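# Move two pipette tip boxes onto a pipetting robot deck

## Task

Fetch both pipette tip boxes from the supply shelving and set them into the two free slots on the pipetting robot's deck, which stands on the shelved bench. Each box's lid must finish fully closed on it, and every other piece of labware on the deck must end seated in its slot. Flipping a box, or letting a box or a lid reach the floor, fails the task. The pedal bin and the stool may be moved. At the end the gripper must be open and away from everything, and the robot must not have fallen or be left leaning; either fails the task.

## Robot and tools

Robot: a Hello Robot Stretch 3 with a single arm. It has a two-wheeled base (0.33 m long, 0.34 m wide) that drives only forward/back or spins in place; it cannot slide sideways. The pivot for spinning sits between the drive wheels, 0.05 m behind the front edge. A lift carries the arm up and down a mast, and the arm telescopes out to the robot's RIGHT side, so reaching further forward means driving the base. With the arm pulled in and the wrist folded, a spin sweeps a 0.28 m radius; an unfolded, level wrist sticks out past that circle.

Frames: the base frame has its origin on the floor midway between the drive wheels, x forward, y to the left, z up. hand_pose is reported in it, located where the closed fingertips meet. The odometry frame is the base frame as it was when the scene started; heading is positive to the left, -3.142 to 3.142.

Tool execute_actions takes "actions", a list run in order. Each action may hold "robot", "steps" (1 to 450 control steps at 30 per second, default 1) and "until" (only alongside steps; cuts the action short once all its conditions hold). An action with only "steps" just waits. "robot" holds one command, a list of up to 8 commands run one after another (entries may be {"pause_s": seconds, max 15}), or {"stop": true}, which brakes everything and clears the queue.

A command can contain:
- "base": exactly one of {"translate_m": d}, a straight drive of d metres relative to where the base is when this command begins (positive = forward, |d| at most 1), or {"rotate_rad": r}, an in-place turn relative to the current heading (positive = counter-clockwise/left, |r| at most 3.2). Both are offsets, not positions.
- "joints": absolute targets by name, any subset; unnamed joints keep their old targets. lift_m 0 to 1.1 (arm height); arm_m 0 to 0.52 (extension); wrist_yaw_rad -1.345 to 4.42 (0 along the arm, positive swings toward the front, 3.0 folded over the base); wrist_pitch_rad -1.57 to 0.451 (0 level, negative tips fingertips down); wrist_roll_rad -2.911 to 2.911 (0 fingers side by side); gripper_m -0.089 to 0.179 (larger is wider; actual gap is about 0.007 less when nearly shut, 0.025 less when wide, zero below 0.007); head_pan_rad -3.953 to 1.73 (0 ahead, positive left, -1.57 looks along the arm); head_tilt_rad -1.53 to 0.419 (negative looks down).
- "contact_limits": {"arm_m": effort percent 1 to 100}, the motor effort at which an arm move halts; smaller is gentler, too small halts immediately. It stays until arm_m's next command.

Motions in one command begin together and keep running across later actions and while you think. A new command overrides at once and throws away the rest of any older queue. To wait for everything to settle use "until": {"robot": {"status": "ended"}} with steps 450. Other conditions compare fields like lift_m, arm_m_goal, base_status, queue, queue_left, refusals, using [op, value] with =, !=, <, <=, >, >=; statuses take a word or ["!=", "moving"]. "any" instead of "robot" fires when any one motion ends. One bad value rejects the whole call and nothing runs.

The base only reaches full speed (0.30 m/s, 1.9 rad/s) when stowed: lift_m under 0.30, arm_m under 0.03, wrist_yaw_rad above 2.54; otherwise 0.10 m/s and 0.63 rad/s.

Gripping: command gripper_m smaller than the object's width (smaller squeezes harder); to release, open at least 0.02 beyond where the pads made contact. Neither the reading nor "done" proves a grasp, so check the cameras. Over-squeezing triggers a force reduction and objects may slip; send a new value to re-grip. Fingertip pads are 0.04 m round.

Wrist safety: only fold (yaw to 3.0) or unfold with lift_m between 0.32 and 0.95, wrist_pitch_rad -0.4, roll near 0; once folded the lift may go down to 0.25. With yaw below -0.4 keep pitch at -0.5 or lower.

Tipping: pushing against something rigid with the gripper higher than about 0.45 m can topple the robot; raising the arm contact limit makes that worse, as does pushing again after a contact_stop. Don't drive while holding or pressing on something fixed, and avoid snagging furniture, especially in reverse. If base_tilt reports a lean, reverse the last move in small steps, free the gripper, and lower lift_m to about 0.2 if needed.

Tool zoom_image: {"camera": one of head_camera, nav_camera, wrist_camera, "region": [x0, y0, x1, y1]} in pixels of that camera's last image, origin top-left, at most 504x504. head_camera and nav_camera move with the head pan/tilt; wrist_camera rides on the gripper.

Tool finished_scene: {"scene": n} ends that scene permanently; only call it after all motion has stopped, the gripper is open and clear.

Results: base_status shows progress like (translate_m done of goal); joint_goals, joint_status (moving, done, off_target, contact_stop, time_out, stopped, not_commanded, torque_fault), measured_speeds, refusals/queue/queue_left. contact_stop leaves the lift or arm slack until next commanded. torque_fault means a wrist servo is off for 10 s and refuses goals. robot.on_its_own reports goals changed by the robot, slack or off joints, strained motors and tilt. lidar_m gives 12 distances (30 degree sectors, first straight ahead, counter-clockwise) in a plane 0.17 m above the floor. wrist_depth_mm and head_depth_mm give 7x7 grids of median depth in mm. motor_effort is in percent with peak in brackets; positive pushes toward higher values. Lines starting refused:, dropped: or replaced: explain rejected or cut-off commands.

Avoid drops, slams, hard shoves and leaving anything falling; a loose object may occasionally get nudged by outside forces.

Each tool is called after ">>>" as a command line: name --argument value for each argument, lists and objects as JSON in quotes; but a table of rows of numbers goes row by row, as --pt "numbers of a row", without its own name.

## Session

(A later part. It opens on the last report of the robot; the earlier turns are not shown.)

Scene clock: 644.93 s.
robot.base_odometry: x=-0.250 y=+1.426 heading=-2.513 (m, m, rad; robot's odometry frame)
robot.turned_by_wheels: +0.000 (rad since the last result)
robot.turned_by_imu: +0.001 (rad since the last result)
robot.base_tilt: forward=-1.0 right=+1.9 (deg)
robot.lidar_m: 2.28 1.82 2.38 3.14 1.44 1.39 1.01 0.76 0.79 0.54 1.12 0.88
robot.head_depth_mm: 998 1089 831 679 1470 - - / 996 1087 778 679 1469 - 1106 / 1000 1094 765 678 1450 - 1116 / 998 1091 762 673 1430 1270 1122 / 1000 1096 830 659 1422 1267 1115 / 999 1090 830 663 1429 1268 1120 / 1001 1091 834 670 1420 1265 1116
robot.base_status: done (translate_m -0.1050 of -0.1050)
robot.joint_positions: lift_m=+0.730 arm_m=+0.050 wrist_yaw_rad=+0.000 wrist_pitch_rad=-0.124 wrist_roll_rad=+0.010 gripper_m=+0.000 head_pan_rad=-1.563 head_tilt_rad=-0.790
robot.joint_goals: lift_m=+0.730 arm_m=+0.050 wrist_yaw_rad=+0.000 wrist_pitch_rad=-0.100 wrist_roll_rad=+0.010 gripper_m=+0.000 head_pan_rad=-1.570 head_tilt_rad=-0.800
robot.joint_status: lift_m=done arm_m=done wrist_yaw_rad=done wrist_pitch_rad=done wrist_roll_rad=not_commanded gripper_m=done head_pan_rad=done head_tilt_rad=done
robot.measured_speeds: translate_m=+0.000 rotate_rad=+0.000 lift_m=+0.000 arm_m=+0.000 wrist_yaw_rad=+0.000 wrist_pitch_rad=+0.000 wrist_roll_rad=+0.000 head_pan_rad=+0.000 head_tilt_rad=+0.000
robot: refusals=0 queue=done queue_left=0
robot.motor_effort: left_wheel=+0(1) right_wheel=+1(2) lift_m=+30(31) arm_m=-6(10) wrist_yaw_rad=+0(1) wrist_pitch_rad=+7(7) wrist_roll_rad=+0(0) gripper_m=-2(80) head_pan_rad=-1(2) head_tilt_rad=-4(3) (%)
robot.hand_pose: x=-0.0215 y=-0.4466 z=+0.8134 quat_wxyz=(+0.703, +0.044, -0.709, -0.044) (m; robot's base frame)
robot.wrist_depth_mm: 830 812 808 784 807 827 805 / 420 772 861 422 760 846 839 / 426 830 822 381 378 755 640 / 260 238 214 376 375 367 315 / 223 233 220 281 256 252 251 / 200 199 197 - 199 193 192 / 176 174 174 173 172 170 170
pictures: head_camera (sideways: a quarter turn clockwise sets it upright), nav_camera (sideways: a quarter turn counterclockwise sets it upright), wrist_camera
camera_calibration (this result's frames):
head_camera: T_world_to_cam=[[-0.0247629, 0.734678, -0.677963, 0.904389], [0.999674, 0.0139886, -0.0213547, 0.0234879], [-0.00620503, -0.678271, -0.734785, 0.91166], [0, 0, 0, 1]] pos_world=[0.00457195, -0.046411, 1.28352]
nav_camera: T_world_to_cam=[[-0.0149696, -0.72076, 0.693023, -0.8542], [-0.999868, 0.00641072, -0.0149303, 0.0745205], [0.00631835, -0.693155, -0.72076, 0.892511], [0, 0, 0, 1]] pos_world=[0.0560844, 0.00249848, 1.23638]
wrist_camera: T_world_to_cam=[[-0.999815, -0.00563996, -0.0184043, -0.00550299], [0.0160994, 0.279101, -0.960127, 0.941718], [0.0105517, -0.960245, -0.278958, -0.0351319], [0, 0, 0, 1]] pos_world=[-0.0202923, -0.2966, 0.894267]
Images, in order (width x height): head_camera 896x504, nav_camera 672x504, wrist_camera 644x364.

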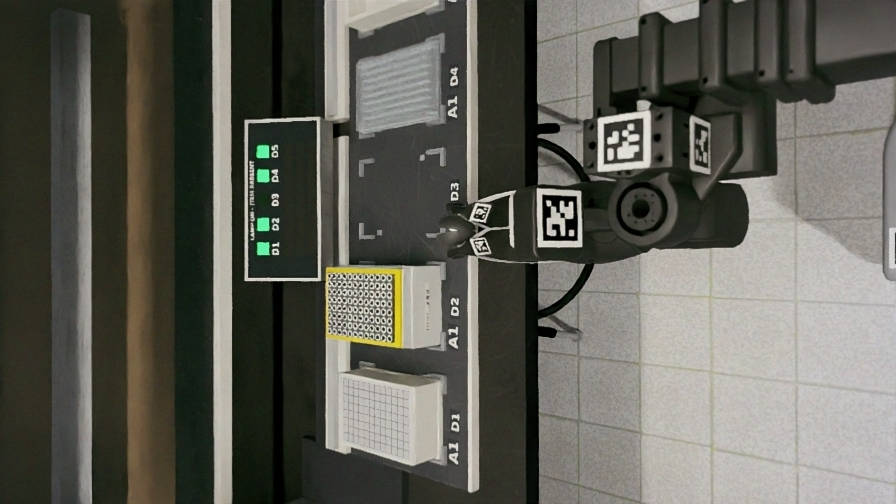

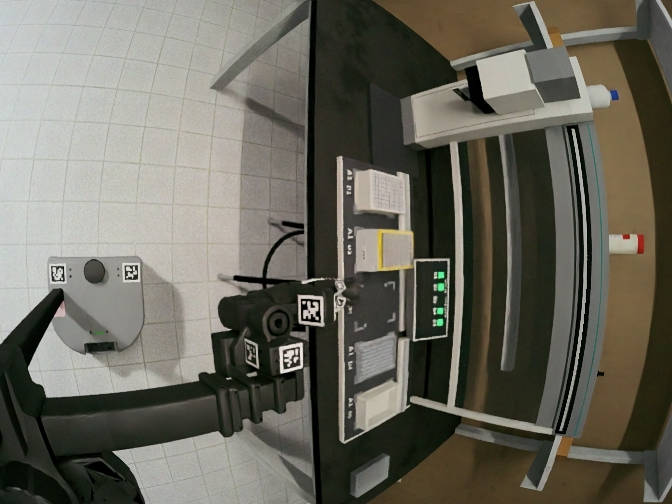

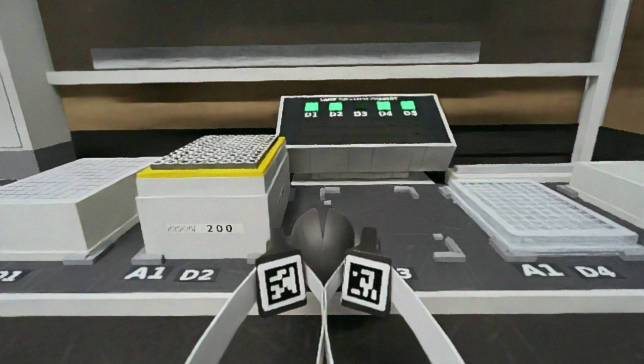

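>>> execute_actions --actions '[{"robot": [{"joints": {"arm_m": 0.125}}, {"joints": {"gripper_m": 0.036}}], "steps": 200, "until": {"robot": {"status": "ended"}}}]'

>>> zoom_image --camera "head_camera" --region '[310, 200, 490, 380]'

Scene clock: 650.37 s.
robot.base_odometry: x=-0.250 y=+1.426 heading=-2.513 (m, m, rad; robot's odometry frame)
robot.turned_by_wheels: +0.000 (rad since the last result)
robot.turned_by_imu: +0.001 (rad since the last result)
robot.base_tilt: forward=-1.1 right=+2.0 (deg)
robot.lidar_m: 2.28 1.83 2.38 3.13 1.44 1.38 1.01 0.75 0.79 0.54 1.12 0.88
robot.head_depth_mm: 1006 1091 830 678 1423 - - / 1003 1092 780 691 - 1249 1121 / 1003 1097 769 699 - 1260 1129 / 999 1092 762 679 1414 1266 1112 / 1004 1096 833 663 1437 1269 1119 / 1002 1098 831 665 1427 1272 1121 / 1002 1091 832 671 1417 1273 1121
robot.base_status: done (translate_m -0.1050 of -0.1050)
robot.joint_positions: lift_m=+0.730 arm_m=+0.125 wrist_yaw_rad=-0.008 wrist_pitch_rad=-0.124 wrist_roll_rad=+0.010 gripper_m=+0.036 head_pan_rad=-1.563 head_tilt_rad=-0.790
robot.joint_goals: lift_m=+0.730 arm_m=+0.125 wrist_yaw_rad=+0.000 wrist_pitch_rad=-0.100 wrist_roll_rad=+0.010 gripper_m=+0.036 head_pan_rad=-1.570 head_tilt_rad=-0.800
robot.joint_status: lift_m=done arm_m=done wrist_yaw_rad=done wrist_pitch_rad=done wrist_roll_rad=not_commanded gripper_m=done head_pan_rad=done head_tilt_rad=done
robot.measured_speeds: translate_m=+0.000 rotate_rad=+0.000 lift_m=+0.000 arm_m=+0.000 wrist_yaw_rad=+0.000 wrist_pitch_rad=+0.000 wrist_roll_rad=+0.000 head_pan_rad=+0.000 head_tilt_rad=+0.000
robot: refusals=0 queue=done queue_left=0
robot.motor_effort: left_wheel=-1(1) right_wheel=+4(4) lift_m=+31(31) arm_m=+5(2) wrist_yaw_rad=+6(5) wrist_pitch_rad=+7(7) wrist_roll_rad=+0(0) gripper_m=+2(88) head_pan_rad=-2(1) head_tilt_rad=-3(3) (%)
robot.hand_pose: x=-0.0234 y=-0.5209 z=+0.8134 quat_wxyz=(+0.702, +0.041, -0.709, -0.047) (m; robot's base frame)
robot.wrist_depth_mm: 753 738 748 732 739 754 742 / 771 778 688 687 356 788 728 / 798 808 808 324 323 789 645 / 256 180 197 311 310 337 375 / 142 141 146 259 273 254 250 / 146 145 145 195 203 192 191 / 152 152 152 157 157 155 149
pictures: head_camera (sideways: a quarter turn clockwise sets it upright), nav_camera (sideways: a quarter turn counterclockwise sets it upright), wrist_camera
camera_calibration (this result's frames):
head_camera: T_world_to_cam=[[-0.0247632, 0.734678, -0.677964, 0.904389], [0.999674, 0.0139891, -0.0213547, 0.0234879], [-0.00620471, -0.678271, -0.734785, 0.91166], [0, 0, 0, 1]] pos_world=[0.00457197, -0.046411, 1.28352]
nav_camera: T_world_to_cam=[[-0.0149692, -0.72076, 0.693023, -0.8542], [-0.999868, 0.00641024, -0.0149303, 0.0745205], [0.00631868, -0.693155, -0.72076, 0.892511], [0, 0, 0, 1]] pos_world=[0.0560844, 0.00249849, 1.23638]
wrist_camera: T_world_to_cam=[[-0.999829, 0.00184834, -0.0184031, -0.00390453], [0.0181881, 0.278972, -0.960127, 0.962465], [0.0033593, -0.960298, -0.278958, -0.106646], [0, 0, 0, 1]] pos_world=[-0.021051, -0.370905, 0.894267]
Images, in order (width x height): head_camera 896x504, nav_camera 672x504, wrist_camera 644x364.

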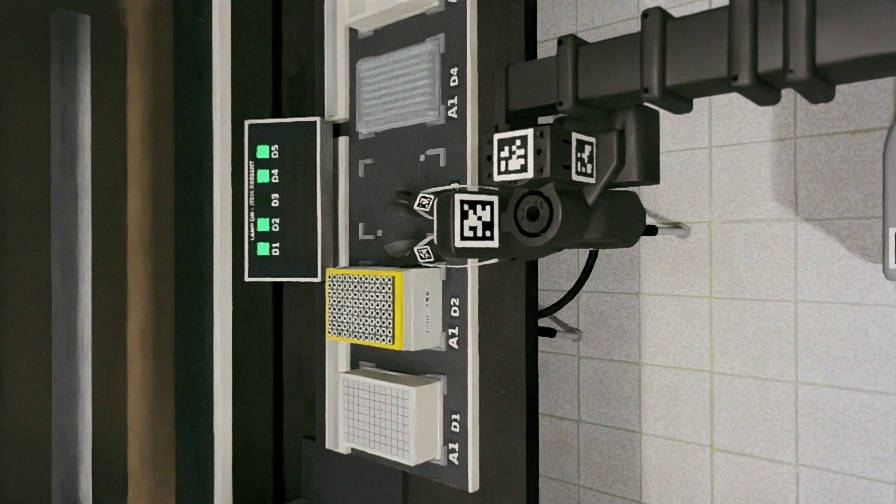

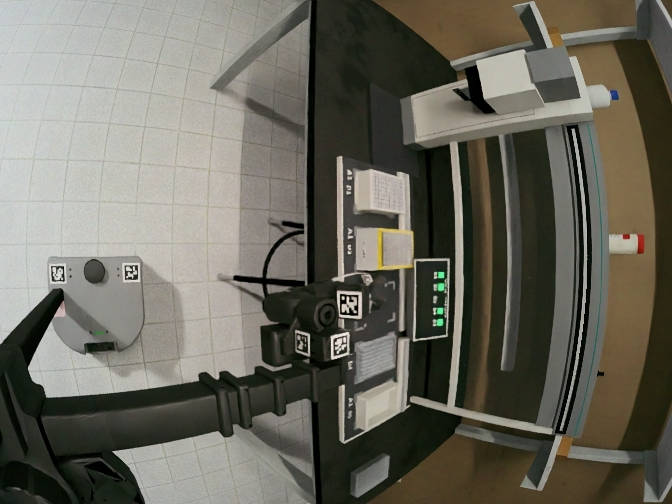

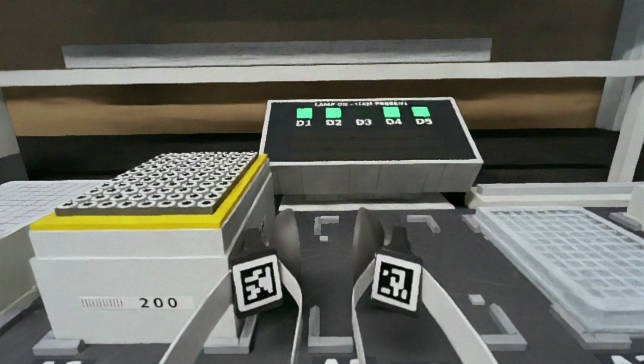

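Region (310, 200, 490, 380) of head_camera's 896x504 image, scaled by 2.800, with more detail than that image has.

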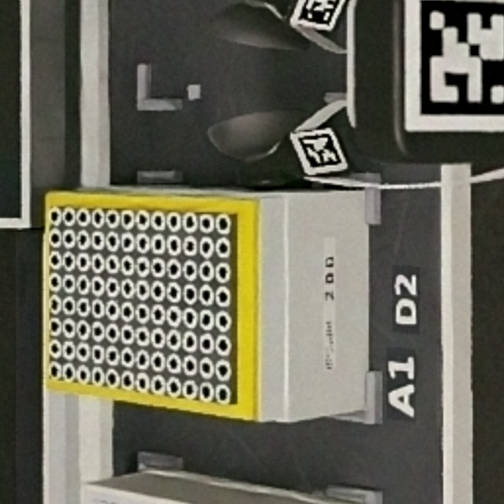

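>>> execute_actions --actions '[{"robot": [{"joints": {"gripper_m": 0.0}}, {"joints": {"arm_m": 0.03}}], "steps": 200, "until": {"robot": {"status": "ended"}}}]'

>>> zoom_image --camera "head_camera" --region '[310, 240, 470, 380]'

>>> zoom_image --camera "wrist_camera" --region '[60, 120, 320, 290]'

Scene clock: 656.03 s.
robot.base_odometry: x=-0.250 y=+1.426 heading=-2.513 (m, m, rad; robot's odometry frame)
robot.turned_by_wheels: +0.000 (rad since the last result)
robot.turned_by_imu: +0.001 (rad since the last result)
robot.base_tilt: forward=-1.1 right=+2.0 (deg)
robot.lidar_m: 2.28 1.82 2.37 3.14 1.44 1.38 1.01 0.76 0.79 0.54 1.12 0.88
robot.head_depth_mm: 1005 1093 831 677 1424 - - / 1004 1093 783 678 1435 - 1089 / 998 1091 768 679 1425 - 1113 / 1005 1091 764 679 1403 1262 1124 / 997 1092 831 661 1433 1268 1119 / 1001 1089 831 663 1438 1261 1110 / 999 1090 829 670 1437 1267 1114
robot.base_status: done (translate_m -0.1050 of -0.1050)
robot.joint_positions: lift_m=+0.730 arm_m=+0.030 wrist_yaw_rad=-0.001 wrist_pitch_rad=-0.124 wrist_roll_rad=+0.010 gripper_m=+0.000 head_pan_rad=-1.563 head_tilt_rad=-0.790
robot.joint_goals: lift_m=+0.730 arm_m=+0.030 wrist_yaw_rad=+0.000 wrist_pitch_rad=-0.100 wrist_roll_rad=+0.010 gripper_m=+0.000 head_pan_rad=-1.570 head_tilt_rad=-0.800
robot.joint_status: lift_m=done arm_m=done wrist_yaw_rad=done wrist_pitch_rad=done wrist_roll_rad=not_commanded gripper_m=done head_pan_rad=done head_tilt_rad=done
robot.measured_speeds: translate_m=+0.000 rotate_rad=+0.000 lift_m=+0.000 arm_m=+0.000 wrist_yaw_rad=+0.000 wrist_pitch_rad=+0.000 wrist_roll_rad=+0.000 head_pan_rad=+0.000 head_tilt_rad=+0.000
robot: refusals=0 queue=done queue_left=0
robot.motor_effort: left_wheel=-1(1) right_wheel=+3(4) lift_m=+31(31) arm_m=-6(7) wrist_yaw_rad=+0(5) wrist_pitch_rad=+7(7) wrist_roll_rad=+0(0) gripper_m=-2(93) head_pan_rad=-2(2) head_tilt_rad=-4(3) (%)
robot.hand_pose: x=-0.0216 y=-0.4266 z=+0.8134 quat_wxyz=(+0.703, +0.043, -0.709, -0.044) (m; robot's base frame)
robot.wrist_depth_mm: 433 847 818 847 831 827 826 / 428 787 858 444 779 877 867 / 432 838 834 394 396 779 638 / 261 253 234 366 379 371 317 / 243 244 237 288 258 254 252 / 209 208 210 - 204 204 203 / 176 175 174 173 173 171 170
pictures: head_camera (sideways: a quarter turn clockwise sets it upright), nav_camera (sideways: a quarter turn counterclockwise sets it upright), wrist_camera
camera_calibration (this result's frames):
head_camera: T_world_to_cam=[[-0.0247631, 0.734678, -0.677964, 0.904389], [0.999674, 0.0139889, -0.0213547, 0.0234879], [-0.00620487, -0.678271, -0.734785, 0.91166], [0, 0, 0, 1]] pos_world=[0.00457196, -0.046411, 1.28352]
nav_camera: T_world_to_cam=[[-0.0149694, -0.72076, 0.693023, -0.8542], [-0.999868, 0.00641048, -0.0149303, 0.0745205], [0.00631851, -0.693155, -0.72076, 0.892511], [0, 0, 0, 1]] pos_world=[0.0560844, 0.00249848, 1.23638]
wrist_camera: T_world_to_cam=[[-0.999818, -0.00510405, -0.0184042, -0.0052964], [0.0162489, 0.279091, -0.960127, 0.936139], [0.010037, -0.960251, -0.278958, -0.0159439], [0, 0, 0, 1]] pos_world=[-0.0203466, -0.276605, 0.894267]
Images, in order (width x height): head_camera 896x504, nav_camera 672x504, wrist_camera 644x364.

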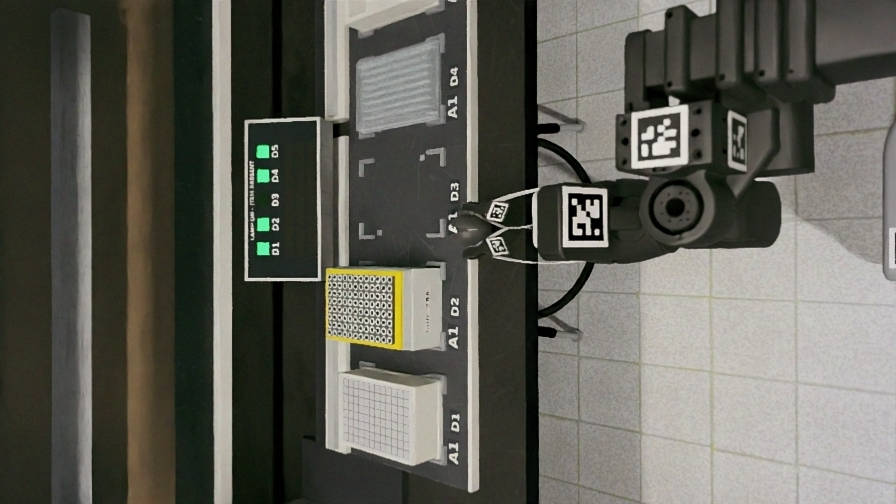

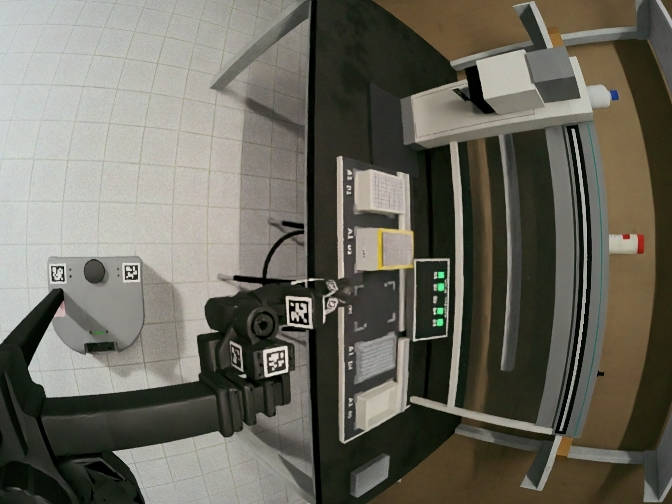

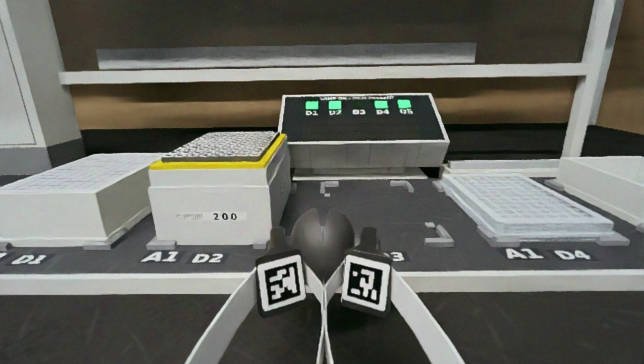

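Region (310, 240, 470, 380) of head_camera's 896x504 image, scaled by 3.150, with more detail than that image has; it fills the top 441 rows of this view, and the rest is white.

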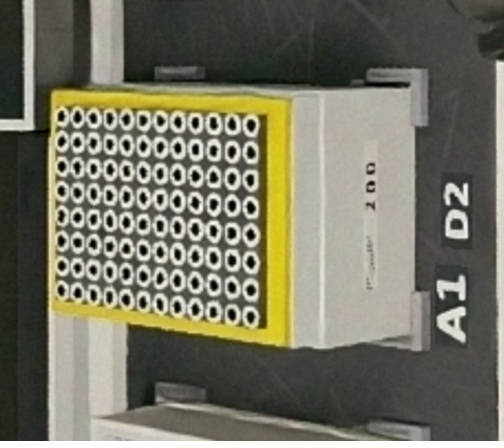

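Region (60, 120, 320, 290) of wrist_camera's 644x364 image, scaled by 1.938; it fills the top 330 rows of this view, and the rest is white.

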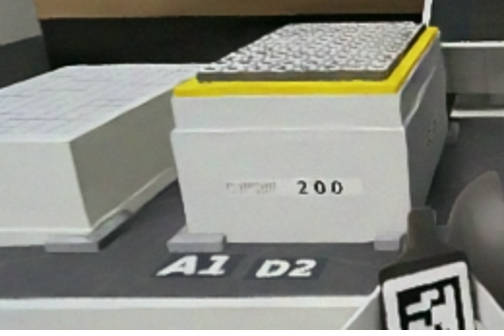

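>>> execute_actions --actions '[{"robot": [{"joints": {"wrist_pitch_rad": -0.85, "lift_m": 0.93, "gripper_m": 0.118, "arm_m": 0.0}, "base": {"translate_m": 0.0825}}, {"joints": {"arm_m": 0.25}}, {"joints": {"lift_m": 0.893}}, {"joints": {"gripper_m": 0.06}}, {"joints": {"lift_m": 0.888}}, {"base": {"translate_m": -0.0012}}], "steps": 450, "until": {"robot": {"status": "ended"}}}]'

>>> zoom_image --camera "head_camera" --region '[310, 160, 470, 300]'

Scene clock: 673.57 s.
robot.base_odometry: x=-0.316 y=+1.378 heading=-2.513 (m, m, rad; robot's odometry frame)
robot.turned_by_wheels: +0.000 (rad since the last result)
robot.turned_by_imu: +0.002 (rad since the last result)
robot.base_tilt: forward=-1.1 right=+1.9 (deg)
robot.lidar_m: 2.20 1.74 2.26 3.13 2.24 1.46 1.09 0.82 0.82 0.55 1.12 0.81
robot.head_depth_mm: 999 1133 - - 1407 1272 1118 / 1001 1129 767 678 1405 1266 1110 / 998 1135 - 661 1373 1269 1117 / 999 1136 829 660 1426 1270 1121 / 1001 1095 829 663 1423 1265 1116 / 1003 1090 829 673 1422 1263 1117 / 1003 759 782 693 1438 1267 1122
robot.base_status: done (translate_m -0.0012 of -0.0012)
robot.joint_positions: lift_m=+0.888 arm_m=+0.250 wrist_yaw_rad=+0.001 wrist_pitch_rad=-0.847 wrist_roll_rad=+0.006 gripper_m=+0.061 head_pan_rad=-1.563 head_tilt_rad=-0.791
robot.joint_goals: lift_m=+0.888 arm_m=+0.250 wrist_yaw_rad=+0.000 wrist_pitch_rad=-0.850 wrist_roll_rad=+0.006 gripper_m=+0.060 head_pan_rad=-1.570 head_tilt_rad=-0.800
robot.joint_status: lift_m=done arm_m=done wrist_yaw_rad=done wrist_pitch_rad=done wrist_roll_rad=not_commanded gripper_m=done head_pan_rad=done head_tilt_rad=done
robot.measured_speeds: translate_m=+0.000 rotate_rad=+0.000 lift_m=+0.000 arm_m=+0.000 wrist_yaw_rad=+0.000 wrist_pitch_rad=+0.000 wrist_roll_rad=+0.000 head_pan_rad=+0.000 head_tilt_rad=+0.000
robot: refusals=0 queue=done queue_left=0
robot.motor_effort: left_wheel=+0(5) right_wheel=+0(13) lift_m=+24(45) arm_m=+4(19) wrist_yaw_rad=-1(11) wrist_pitch_rad=-1(62) wrist_roll_rad=+2(3) gripper_m=-12(96) head_pan_rad=-2(3) head_tilt_rad=-4(4) (%)
robot.hand_pose: x=-0.0215 y=-0.5463 z=+0.8192 quat_wxyz=(+0.643, +0.290, -0.646, -0.292) (m; robot's base frame)
robot.wrist_depth_mm: 348 347 344 342 223 222 222 / 292 291 290 291 223 222 222 / 259 207 254 177 254 272 255 / 189 190 205 161 228 234 235 / 173 172 153 147 150 216 214 / 159 159 136 136 136 199 198 / 150 173 180 132 180 182 183
pictures: head_camera (sideways: a quarter turn clockwise sets it upright), nav_camera (sideways: a quarter turn counterclockwise sets it upright), wrist_camera
camera_calibration (this result's frames):
head_camera: T_world_to_cam=[[-0.0247059, 0.734987, -0.677631, 0.903956], [0.999675, 0.0139176, -0.0213518, 0.0234841], [-0.00626227, -0.677939, -0.735092, 0.912059], [0, 0, 0, 1]] pos_world=[0.00456814, -0.0464025, 1.2835]
nav_camera: T_world_to_cam=[[-0.0150254, -0.721072, 0.692698, -0.853775], [-0.999868, 0.00649816, -0.0149239, 0.0745122], [0.00625996, -0.69283, -0.721074, 0.892919], [0, 0, 0, 1]] pos_world=[0.0560844, 0.00252405, 1.23638]
wrist_camera: T_world_to_cam=[[-0.99988, 0.00469822, -0.0147411, -0.0033019], [0.0118552, 0.844856, -0.534862, 0.935625], [0.00994117, -0.534973, -0.844811, 0.566662], [0, 0, 0, 1]] pos_world=[-0.0200268, -0.487304, 0.979104]
Images, in order (width x height): head_camera 896x504, nav_camera 672x504, wrist_camera 644x364.

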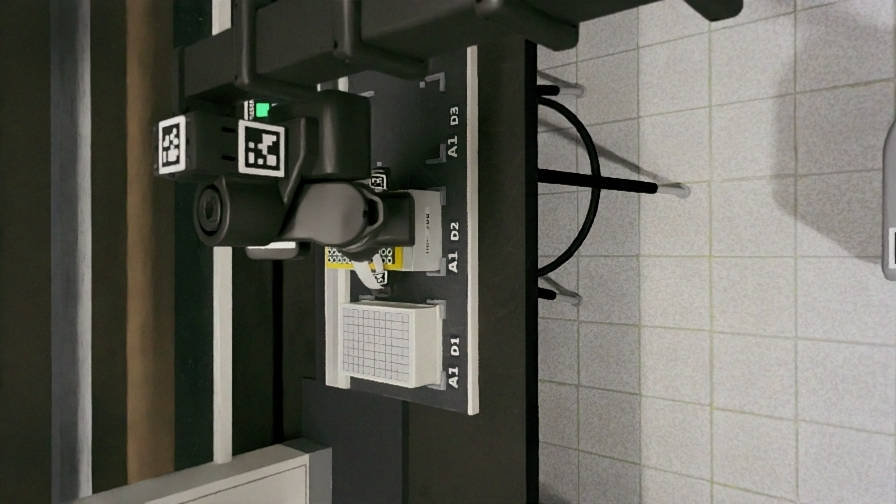

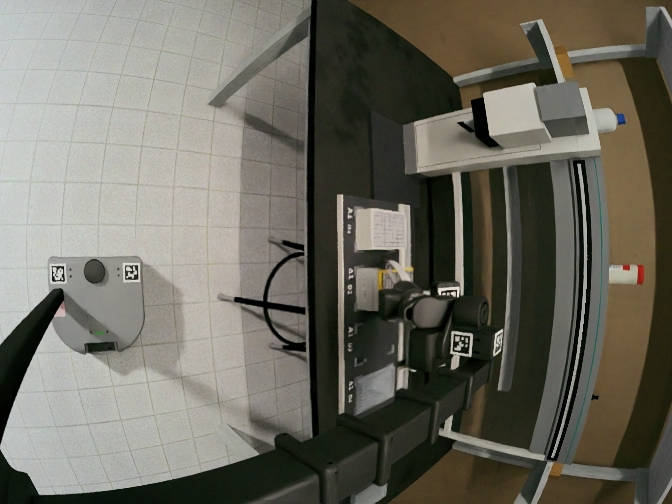

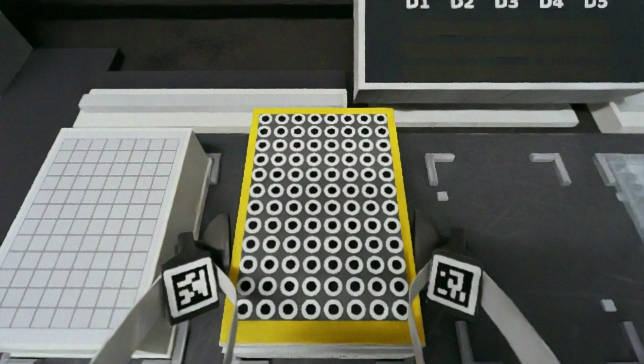

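Region (310, 160, 470, 300) of head_camera's 896x504 image, scaled by 3.150, with more detail than that image has; it fills the top 441 rows of this view, and the rest is white.

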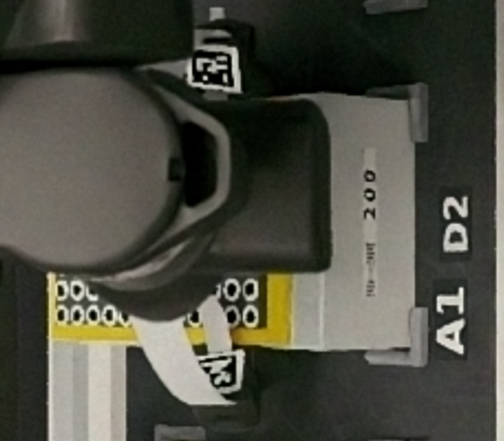

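>>> execute_actions --actions '[{"robot": [{"joints": {"arm_m": 0.254}}], "steps": 100, "until": {"robot": {"status": "ended"}}}]'

>>> zoom_image --camera "head_camera" --region '[310, 160, 470, 300]'

Scene clock: 679.80 s.
robot.base_odometry: x=-0.316 y=+1.378 heading=-2.513 (m, m, rad; robot's odometry frame)
robot.turned_by_wheels: +0.000 (rad since the last result)
robot.turned_by_imu: +0.000 (rad since the last result)
robot.base_tilt: forward=-0.9 right=+1.9 (deg)
robot.lidar_m: 2.20 1.75 2.26 3.14 2.25 1.46 1.09 0.82 0.82 0.55 1.12 0.81
robot.head_depth_mm: 1003 1129 - - 1404 1278 1114 / 998 1127 756 679 1401 1265 1118 / 1009 1135 - 665 1369 1267 1121 / 1002 1128 856 662 1431 1261 1115 / 1004 1089 829 662 1430 1270 1119 / 1001 1090 828 671 1436 1269 1123 / 1003 738 783 696 1438 1274 1112
robot.base_status: done (translate_m -0.0012 of -0.0012)
robot.joint_positions: lift_m=+0.888 arm_m=+0.253 wrist_yaw_rad=+0.001 wrist_pitch_rad=-0.855 wrist_roll_rad=+0.006 gripper_m=+0.061 head_pan_rad=-1.563 head_tilt_rad=-0.791
robot.joint_goals: lift_m=+0.888 arm_m=+0.254 wrist_yaw_rad=+0.000 wrist_pitch_rad=-0.850 wrist_roll_rad=+0.006 gripper_m=+0.060 head_pan_rad=-1.570 head_tilt_rad=-0.800
robot.joint_status: lift_m=done arm_m=done wrist_yaw_rad=done wrist_pitch_rad=done wrist_roll_rad=not_commanded gripper_m=done head_pan_rad=done head_tilt_rad=done
robot.measured_speeds: translate_m=+0.000 rotate_rad=+0.000 lift_m=+0.000 arm_m=+0.000 wrist_yaw_rad=+0.000 wrist_pitch_rad=+0.000 wrist_roll_rad=+0.000 head_pan_rad=+0.000 head_tilt_rad=+0.000
robot: refusals=0 queue=done queue_left=0
robot.motor_effort: left_wheel=+0(0) right_wheel=+1(1) lift_m=+24(24) arm_m=+8(7) wrist_yaw_rad=-1(1) wrist_pitch_rad=+2(2) wrist_roll_rad=+2(2) gripper_m=-12(12) head_pan_rad=-2(2) head_tilt_rad=-2(3) (%)
robot.hand_pose: x=-0.0215 y=-0.5482 z=+0.8180 quat_wxyz=(+0.642, +0.293, -0.645, -0.294) (m; robot's base frame)
robot.wrist_depth_mm: 344 340 339 340 221 219 220 / 291 285 286 286 221 219 219 / 255 205 253 175 251 268 255 / 187 187 205 159 225 233 232 / 171 172 151 146 148 213 213 / 159 159 135 135 135 199 199 / 149 173 172 130 169 182 183
pictures: head_camera (sideways: a quarter turn clockwise sets it upright), nav_camera (sideways: a quarter turn counterclockwise sets it upright), wrist_camera
camera_calibration (this result's frames):
head_camera: T_world_to_cam=[[-0.0247059, 0.734987, -0.677631, 0.903956], [0.999675, 0.0139176, -0.0213518, 0.0234841], [-0.00626227, -0.677939, -0.735092, 0.912059], [0, 0, 0, 1]] pos_world=[0.00456814, -0.0464025, 1.2835]
nav_camera: T_world_to_cam=[[-0.0150254, -0.721072, 0.692698, -0.853775], [-0.999868, 0.00649816, -0.0149239, 0.0745122], [0.00625996, -0.69283, -0.721074, 0.892919], [0, 0, 0, 1]] pos_world=[0.0560844, 0.00252405, 1.23638]
wrist_camera: T_world_to_cam=[[-0.99988, 0.00480879, -0.014697, -0.00328576], [0.0118433, 0.849243, -0.52787, 0.933324], [0.00994288, -0.527981, -0.849198, 0.571967], [0, 0, 0, 1]] pos_world=[-0.020026, -0.490616, 0.978338]
Images, in order (width x height): head_camera 896x504, nav_camera 672x504, wrist_camera 644x364.

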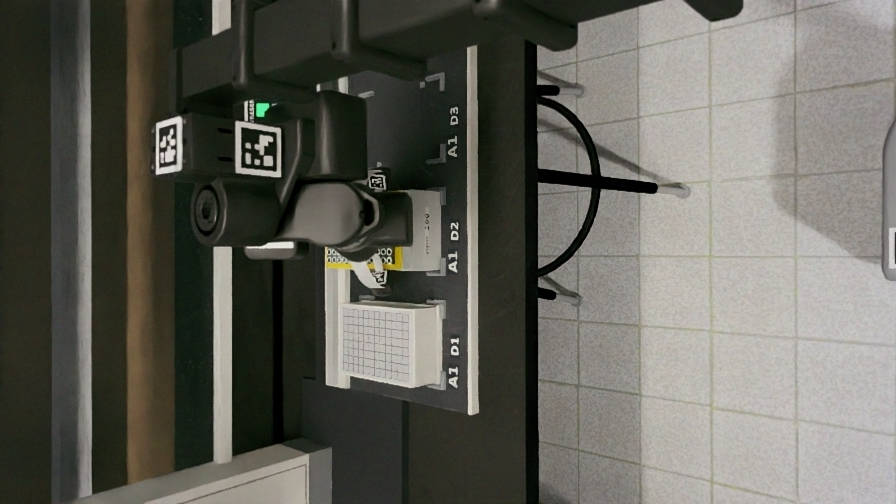

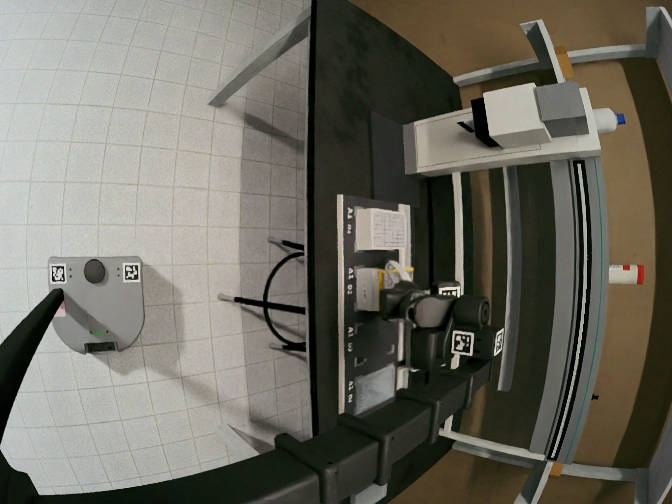

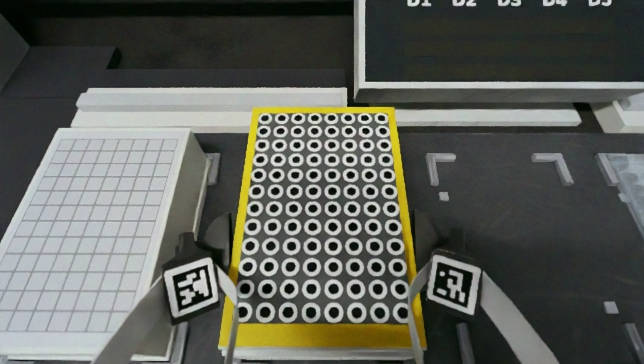

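Region (310, 160, 470, 300) of head_camera's 896x504 image, scaled by 3.150, with more detail than that image has; it fills the top 441 rows of this view, and the rest is white.

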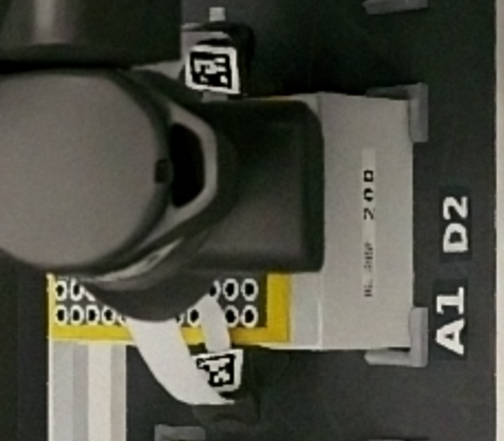

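>>> execute_actions --actions '[{"robot": [{"joints": {"gripper_m": 0.118}}, {"joints": {"lift_m": 0.94}}, {"base": {"translate_m": -0.616}, "joints": {"arm_m": 0.20, "gripper_m": 0.14}}], "steps": 450, "until": {"robot": {"status": "ended"}}}]'

Scene clock: 695.33 s.
robot.base_odometry: x=+0.182 y=+1.740 heading=-2.513 (m, m, rad; robot's odometry frame)
robot.turned_by_wheels: +0.000 (rad since the last result)
robot.turned_by_imu: +0.001 (rad since the last result)
robot.base_tilt: forward=-1.0 right=+1.9 (deg)
robot.lidar_m: 2.69 2.32 3.18 3.15 1.13 0.48 0.51 0.99 0.45 0.44 0.73 1.37
robot.head_depth_mm: 1035 - 1488 1680 1465 1255 1111 / 1024 - - 1615 1424 1268 1119 / 1019 - - 687 892 1217 1124 / 1045 1135 861 695 1431 1264 1114 / 1041 1091 850 695 1434 1265 1111 / 986 1053 833 679 1445 1266 1117 / 1002 1094 830 676 1430 1267 1115
robot.base_status: done (translate_m -0.6160 of -0.6160)
robot.joint_positions: lift_m=+0.940 arm_m=+0.200 wrist_yaw_rad=+0.001 wrist_pitch_rad=-0.856 wrist_roll_rad=+0.006 gripper_m=+0.140 head_pan_rad=-1.563 head_tilt_rad=-0.791
robot.joint_goals: lift_m=+0.940 arm_m=+0.200 wrist_yaw_rad=+0.000 wrist_pitch_rad=-0.850 wrist_roll_rad=+0.006 gripper_m=+0.140 head_pan_rad=-1.570 head_tilt_rad=-0.800
robot.joint_status: lift_m=done arm_m=done wrist_yaw_rad=done wrist_pitch_rad=done wrist_roll_rad=not_commanded gripper_m=done head_pan_rad=done head_tilt_rad=done
robot.measured_speeds: translate_m=+0.000 rotate_rad=+0.000 lift_m=+0.000 arm_m=+0.000 wrist_yaw_rad=+0.000 wrist_pitch_rad=+0.000 wrist_roll_rad=+0.000 head_pan_rad=+0.000 head_tilt_rad=+0.000
robot: refusals=0 queue=done queue_left=0
robot.motor_effort: left_wheel=+0(5) right_wheel=+2(4) lift_m=+43(46) arm_m=-6(6) wrist_yaw_rad=-1(1) wrist_pitch_rad=+2(2) wrist_roll_rad=+2(2) gripper_m=+0(90) head_pan_rad=-1(1) head_tilt_rad=-4(3) (%)
robot.hand_pose: x=-0.0215 y=-0.4950 z=+0.8691 quat_wxyz=(+0.642, +0.293, -0.645, -0.295) (m; robot's base frame)
robot.wrist_depth_mm: 419 410 420 419 426 819 820 / 358 357 372 369 376 - 980 / 304 327 335 333 338 - - / 282 302 305 307 306 - - / 257 281 280 281 280 - - / 246 - 260 258 259 - 969 / 235 240 242 240 239 886 911
pictures: head_camera (sideways: a quarter turn clockwise sets it upright), nav_camera (sideways: a quarter turn counterclockwise sets it upright), wrist_camera
camera_calibration (this result's frames):
head_camera: T_world_to_cam=[[-0.0247061, 0.734987, -0.677631, 0.903956], [0.999675, 0.0139178, -0.0213518, 0.0234841], [-0.0062621, -0.677939, -0.735092, 0.912059], [0, 0, 0, 1]] pos_world=[0.00456815, -0.0464025, 1.2835]
nav_camera: T_world_to_cam=[[-0.0150252, -0.721072, 0.692698, -0.853775], [-0.999868, 0.00649792, -0.0149239, 0.0745122], [0.00626012, -0.69283, -0.721074, 0.892919], [0, 0, 0, 1]] pos_world=[0.0560844, 0.00252405, 1.23638]
wrist_camera: T_world_to_cam=[[-0.99988, 0.00483519, -0.0146913, -0.00278386], [0.0118552, 0.849645, -0.527222, 0.914799], [0.00993313, -0.527334, -0.8496, 0.644192], [0, 0, 0, 1]] pos_world=[-0.0200275, -0.437536, 1.02957]
Images, in order (width x height): head_camera 896x504, nav_camera 672x504, wrist_camera 644x364.

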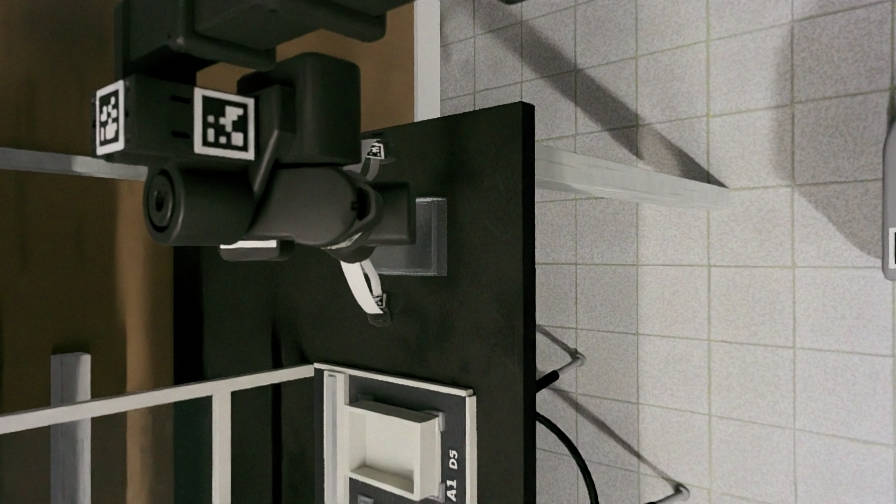

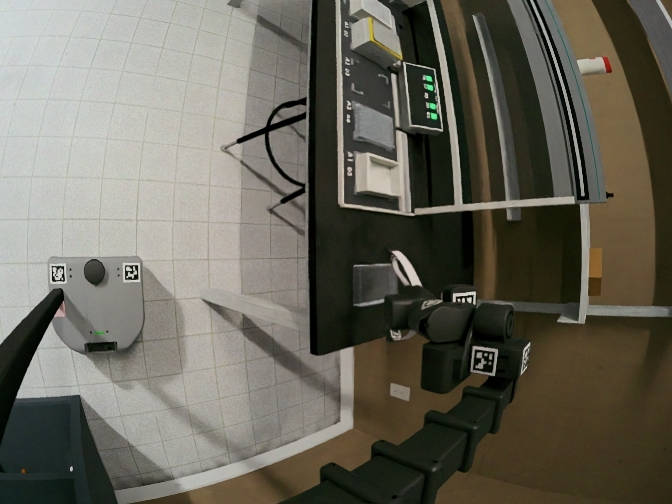

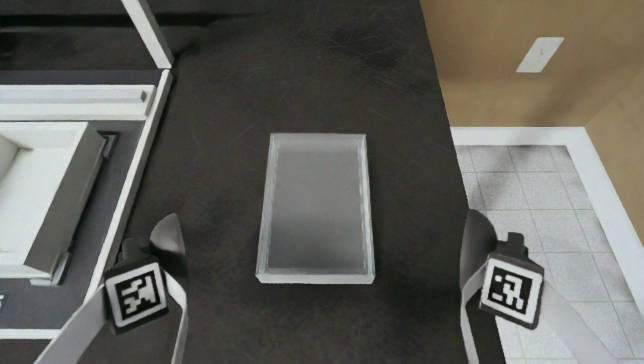

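>>> execute_actions --actions '[]'

Scene clock: 708.50 s.
robot.base_odometry: x=+0.182 y=+1.740 heading=-2.513 (m, m, rad; robot's odometry frame)
robot.turned_by_wheels: +0.000 (rad since the last result)
robot.turned_by_imu: +0.000 (rad since the last result)
robot.base_tilt: forward=-1.1 right=+1.9 (deg)
robot.lidar_m: 2.70 2.32 3.16 3.15 1.13 0.48 0.51 0.99 0.45 0.44 0.73 1.38
robot.head_depth_mm: 1031 - 1499 1687 1461 1260 1120 / 1020 - - 1620 1429 1264 1121 / 1020 - - 684 889 1223 1126 / 1048 1133 865 695 1431 1264 1115 / 1044 1088 847 697 1441 1265 1115 / 983 1050 832 680 1440 1263 1115 / 997 1088 830 672 1437 1265 1124
robot.base_status: done (translate_m -0.6160 of -0.6160)
robot.joint_positions: lift_m=+0.940 arm_m=+0.200 wrist_yaw_rad=+0.001 wrist_pitch_rad=-0.856 wrist_roll_rad=+0.006 gripper_m=+0.140 head_pan_rad=-1.563 head_tilt_rad=-0.791
robot.joint_goals: lift_m=+0.940 arm_m=+0.200 wrist_yaw_rad=+0.000 wrist_pitch_rad=-0.850 wrist_roll_rad=+0.006 gripper_m=+0.140 head_pan_rad=-1.570 head_tilt_rad=-0.800
robot.joint_status: lift_m=done arm_m=done wrist_yaw_rad=done wrist_pitch_rad=done wrist_roll_rad=not_commanded gripper_m=done head_pan_rad=done head_tilt_rad=done
robot.measured_speeds: translate_m=+0.000 rotate_rad=+0.000 lift_m=+0.000 arm_m=+0.000 wrist_yaw_rad=+0.000 wrist_pitch_rad=+0.000 wrist_roll_rad=+0.000 head_pan_rad=+0.000 head_tilt_rad=+0.000
robot: refusals=0 queue=done queue_left=0
robot.motor_effort: left_wheel=+0(0) right_wheel=+2(2) lift_m=+43(43) arm_m=-6(6) wrist_yaw_rad=-1(1) wrist_pitch_rad=+2(2) wrist_roll_rad=+2(2) gripper_m=+0(0) head_pan_rad=-1(2) head_tilt_rad=-3(3) (%)
robot.hand_pose: x=-0.0215 y=-0.4950 z=+0.8691 quat_wxyz=(+0.642, +0.293, -0.645, -0.295) (m; robot's base frame)
robot.wrist_depth_mm: 426 408 418 421 419 847 833 / 356 363 372 369 377 985 - / 306 324 337 333 334 - - / 282 301 307 307 303 - - / 257 281 284 280 278 - - / 247 - 258 259 260 - 974 / 234 238 241 242 240 892 898
pictures: head_camera (sideways: a quarter turn clockwise sets it upright), nav_camera (sideways: a quarter turn counterclockwise sets it upright), wrist_camera
camera_calibration (this result's frames):
head_camera: T_world_to_cam=[[-0.0247062, 0.734987, -0.677631, 0.903956], [0.999675, 0.013918, -0.0213518, 0.0234841], [-0.00626202, -0.677939, -0.735092, 0.912059], [0, 0, 0, 1]] pos_world=[0.00456815, -0.0464025, 1.2835]
nav_camera: T_world_to_cam=[[-0.0150251, -0.721072, 0.692698, -0.853775], [-0.999868, 0.00649781, -0.0149239, 0.0745122], [0.00626021, -0.69283, -0.721074, 0.892919], [0, 0, 0, 1]] pos_world=[0.0560844, 0.00252407, 1.23638]
wrist_camera: T_world_to_cam=[[-0.99988, 0.00483494, -0.0146912, -0.002784], [0.0118549, 0.849645, -0.527222, 0.914799], [0.00993322, -0.527334, -0.8496, 0.644192], [0, 0, 0, 1]] pos_world=[-0.0200275, -0.437536, 1.02957]
Images, in order (width x height): head_camera 896x504, nav_camera 672x504, wrist_camera 644x364.

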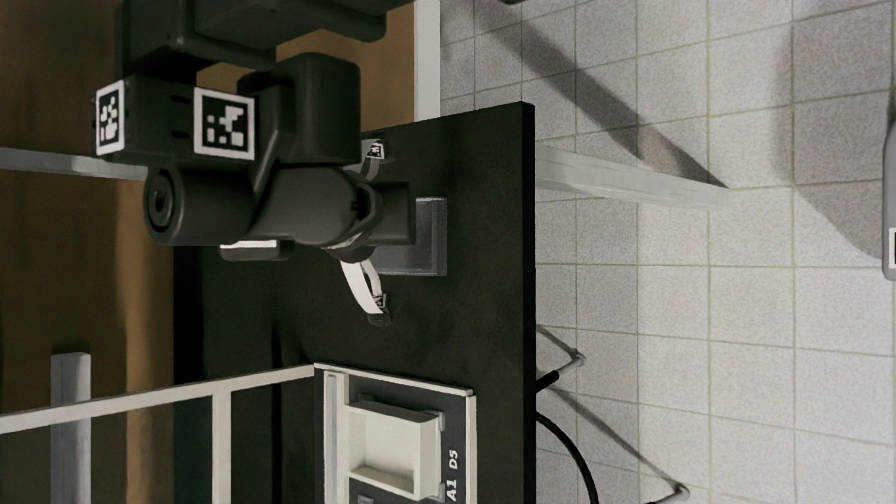

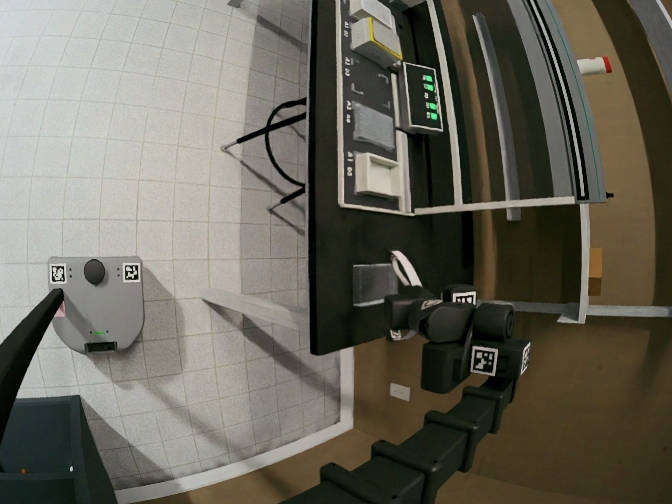

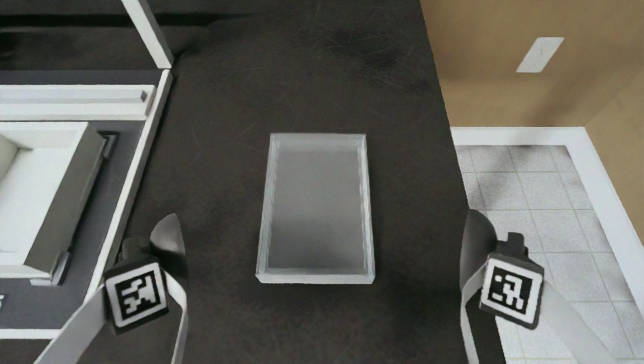

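>>> execute_actions --actions '[{"robot":[{"joints":{"arm_m":0.277},"base":{"translate_m":0.003}},{"joints":{"lift_m":0.862}}],"steps":300,"until":{"robot":{"status":"ended"}}}]'

Scene clock: 714.97 s.
robot.base_odometry: x=+0.180 y=+1.738 heading=-2.513 (m, m, rad; robot's odometry frame)
robot.turned_by_wheels: +0.000 (rad since the last result)
robot.turned_by_imu: +0.001 (rad since the last result)
robot.base_tilt: forward=-1.1 right=+1.9 (deg)
robot.lidar_m: 2.70 2.33 3.14 3.15 1.13 0.48 0.51 1.00 0.45 0.44 0.73 1.37
robot.head_depth_mm: 1049 1225 - - - 1261 1116 / 1045 1158 - 1603 1428 1262 1121 / 1019 1133 - 693 845 1223 1131 / 1038 1090 849 695 1427 1273 1110 / 1042 1094 845 694 1430 1267 1115 / 985 1046 830 679 1436 1273 1120 / 1006 1099 833 676 1403 1267 1122
robot.base_status: done (translate_m +0.0030 of +0.0030)
robot.joint_positions: lift_m=+0.862 arm_m=+0.277 wrist_yaw_rad=+0.001 wrist_pitch_rad=-0.856 wrist_roll_rad=+0.006 gripper_m=+0.140 head_pan_rad=-1.563 head_tilt_rad=-0.791
robot.joint_goals: lift_m=+0.862 arm_m=+0.277 wrist_yaw_rad=+0.000 wrist_pitch_rad=-0.850 wrist_roll_rad=+0.006 gripper_m=+0.140 head_pan_rad=-1.570 head_tilt_rad=-0.800
robot.joint_status: lift_m=done arm_m=done wrist_yaw_rad=done wrist_pitch_rad=done wrist_roll_rad=not_commanded gripper_m=done head_pan_rad=done head_tilt_rad=done
robot.measured_speeds: translate_m=+0.000 rotate_rad=+0.000 lift_m=+0.000 arm_m=+0.000 wrist_yaw_rad=+0.000 wrist_pitch_rad=+0.000 wrist_roll_rad=+0.000 head_pan_rad=+0.000 head_tilt_rad=+0.000
robot: refusals=0 queue=done queue_left=0
robot.motor_effort: left_wheel=+0(6) right_wheel=+2(7) lift_m=+31(44) arm_m=+5(9) wrist_yaw_rad=+0(0) wrist_pitch_rad=+2(2) wrist_roll_rad=+2(2) gripper_m=+1(0) head_pan_rad=-3(2) head_tilt_rad=-4(3) (%)
robot.hand_pose: x=-0.0215 y=-0.5713 z=+0.7916 quat_wxyz=(+0.642, +0.293, -0.645, -0.295) (m; robot's base frame)
robot.wrist_depth_mm: 293 299 297 298 295 755 741 / 249 260 265 265 262 833 878 / 225 238 239 237 235 245 - / 210 217 217 218 214 220 - / 196 203 199 198 198 201 985 / 184 - 184 183 183 - 920 / - 169 170 170 170 169 848
pictures: head_camera (sideways: a quarter turn clockwise sets it upright), nav_camera (sideways: a quarter turn counterclockwise sets it upright), wrist_camera
camera_calibration (this result's frames):
head_camera: T_world_to_cam=[[-0.0247061, 0.734987, -0.677631, 0.903956], [0.999675, 0.0139178, -0.0213518, 0.0234841], [-0.00626211, -0.677938, -0.735092, 0.912059], [0, 0, 0, 1]] pos_world=[0.00456815, -0.0464025, 1.2835]
nav_camera: T_world_to_cam=[[-0.0150252, -0.721072, 0.692697, -0.853775], [-0.999868, 0.00649793, -0.0149239, 0.0745122], [0.00626012, -0.69283, -0.721074, 0.892919], [0, 0, 0, 1]] pos_world=[0.0560844, 0.00252407, 1.23638]
wrist_camera: T_world_to_cam=[[-0.99988, 0.00487022, -0.0146908, -0.00353993], [0.0118839, 0.849687, -0.527153, 0.938686], [0.00991522, -0.527264, -0.849643, 0.538149], [0, 0, 0, 1]] pos_world=[-0.0200306, -0.513826, 0.952014]
Images, in order (width x height): head_camera 896x504, nav_camera 672x504, wrist_camera 644x364.

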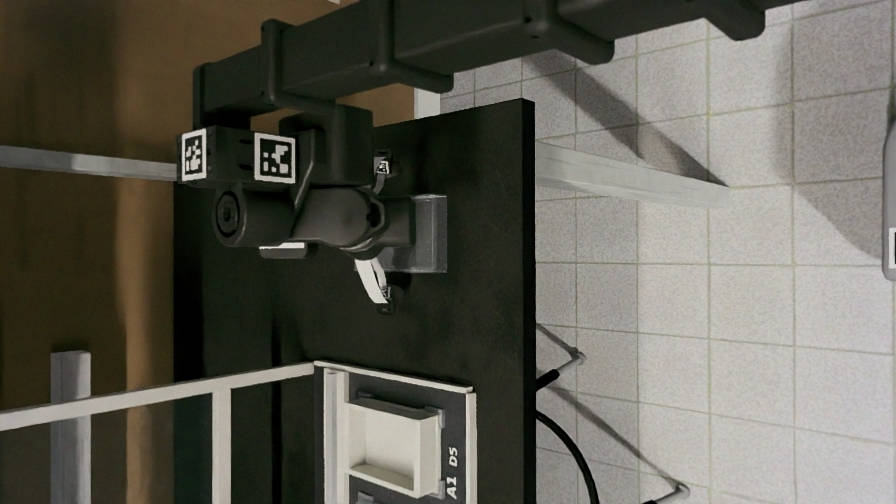

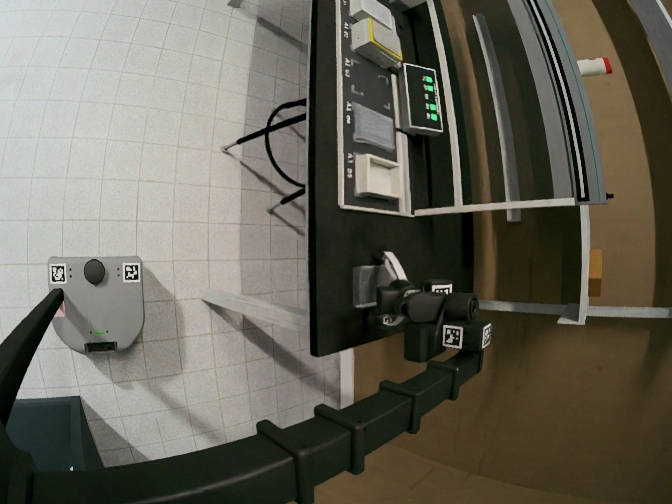

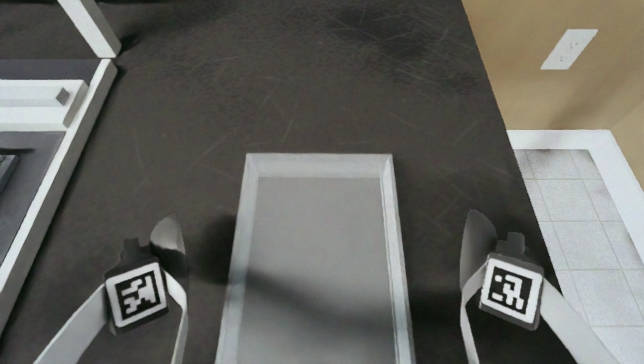

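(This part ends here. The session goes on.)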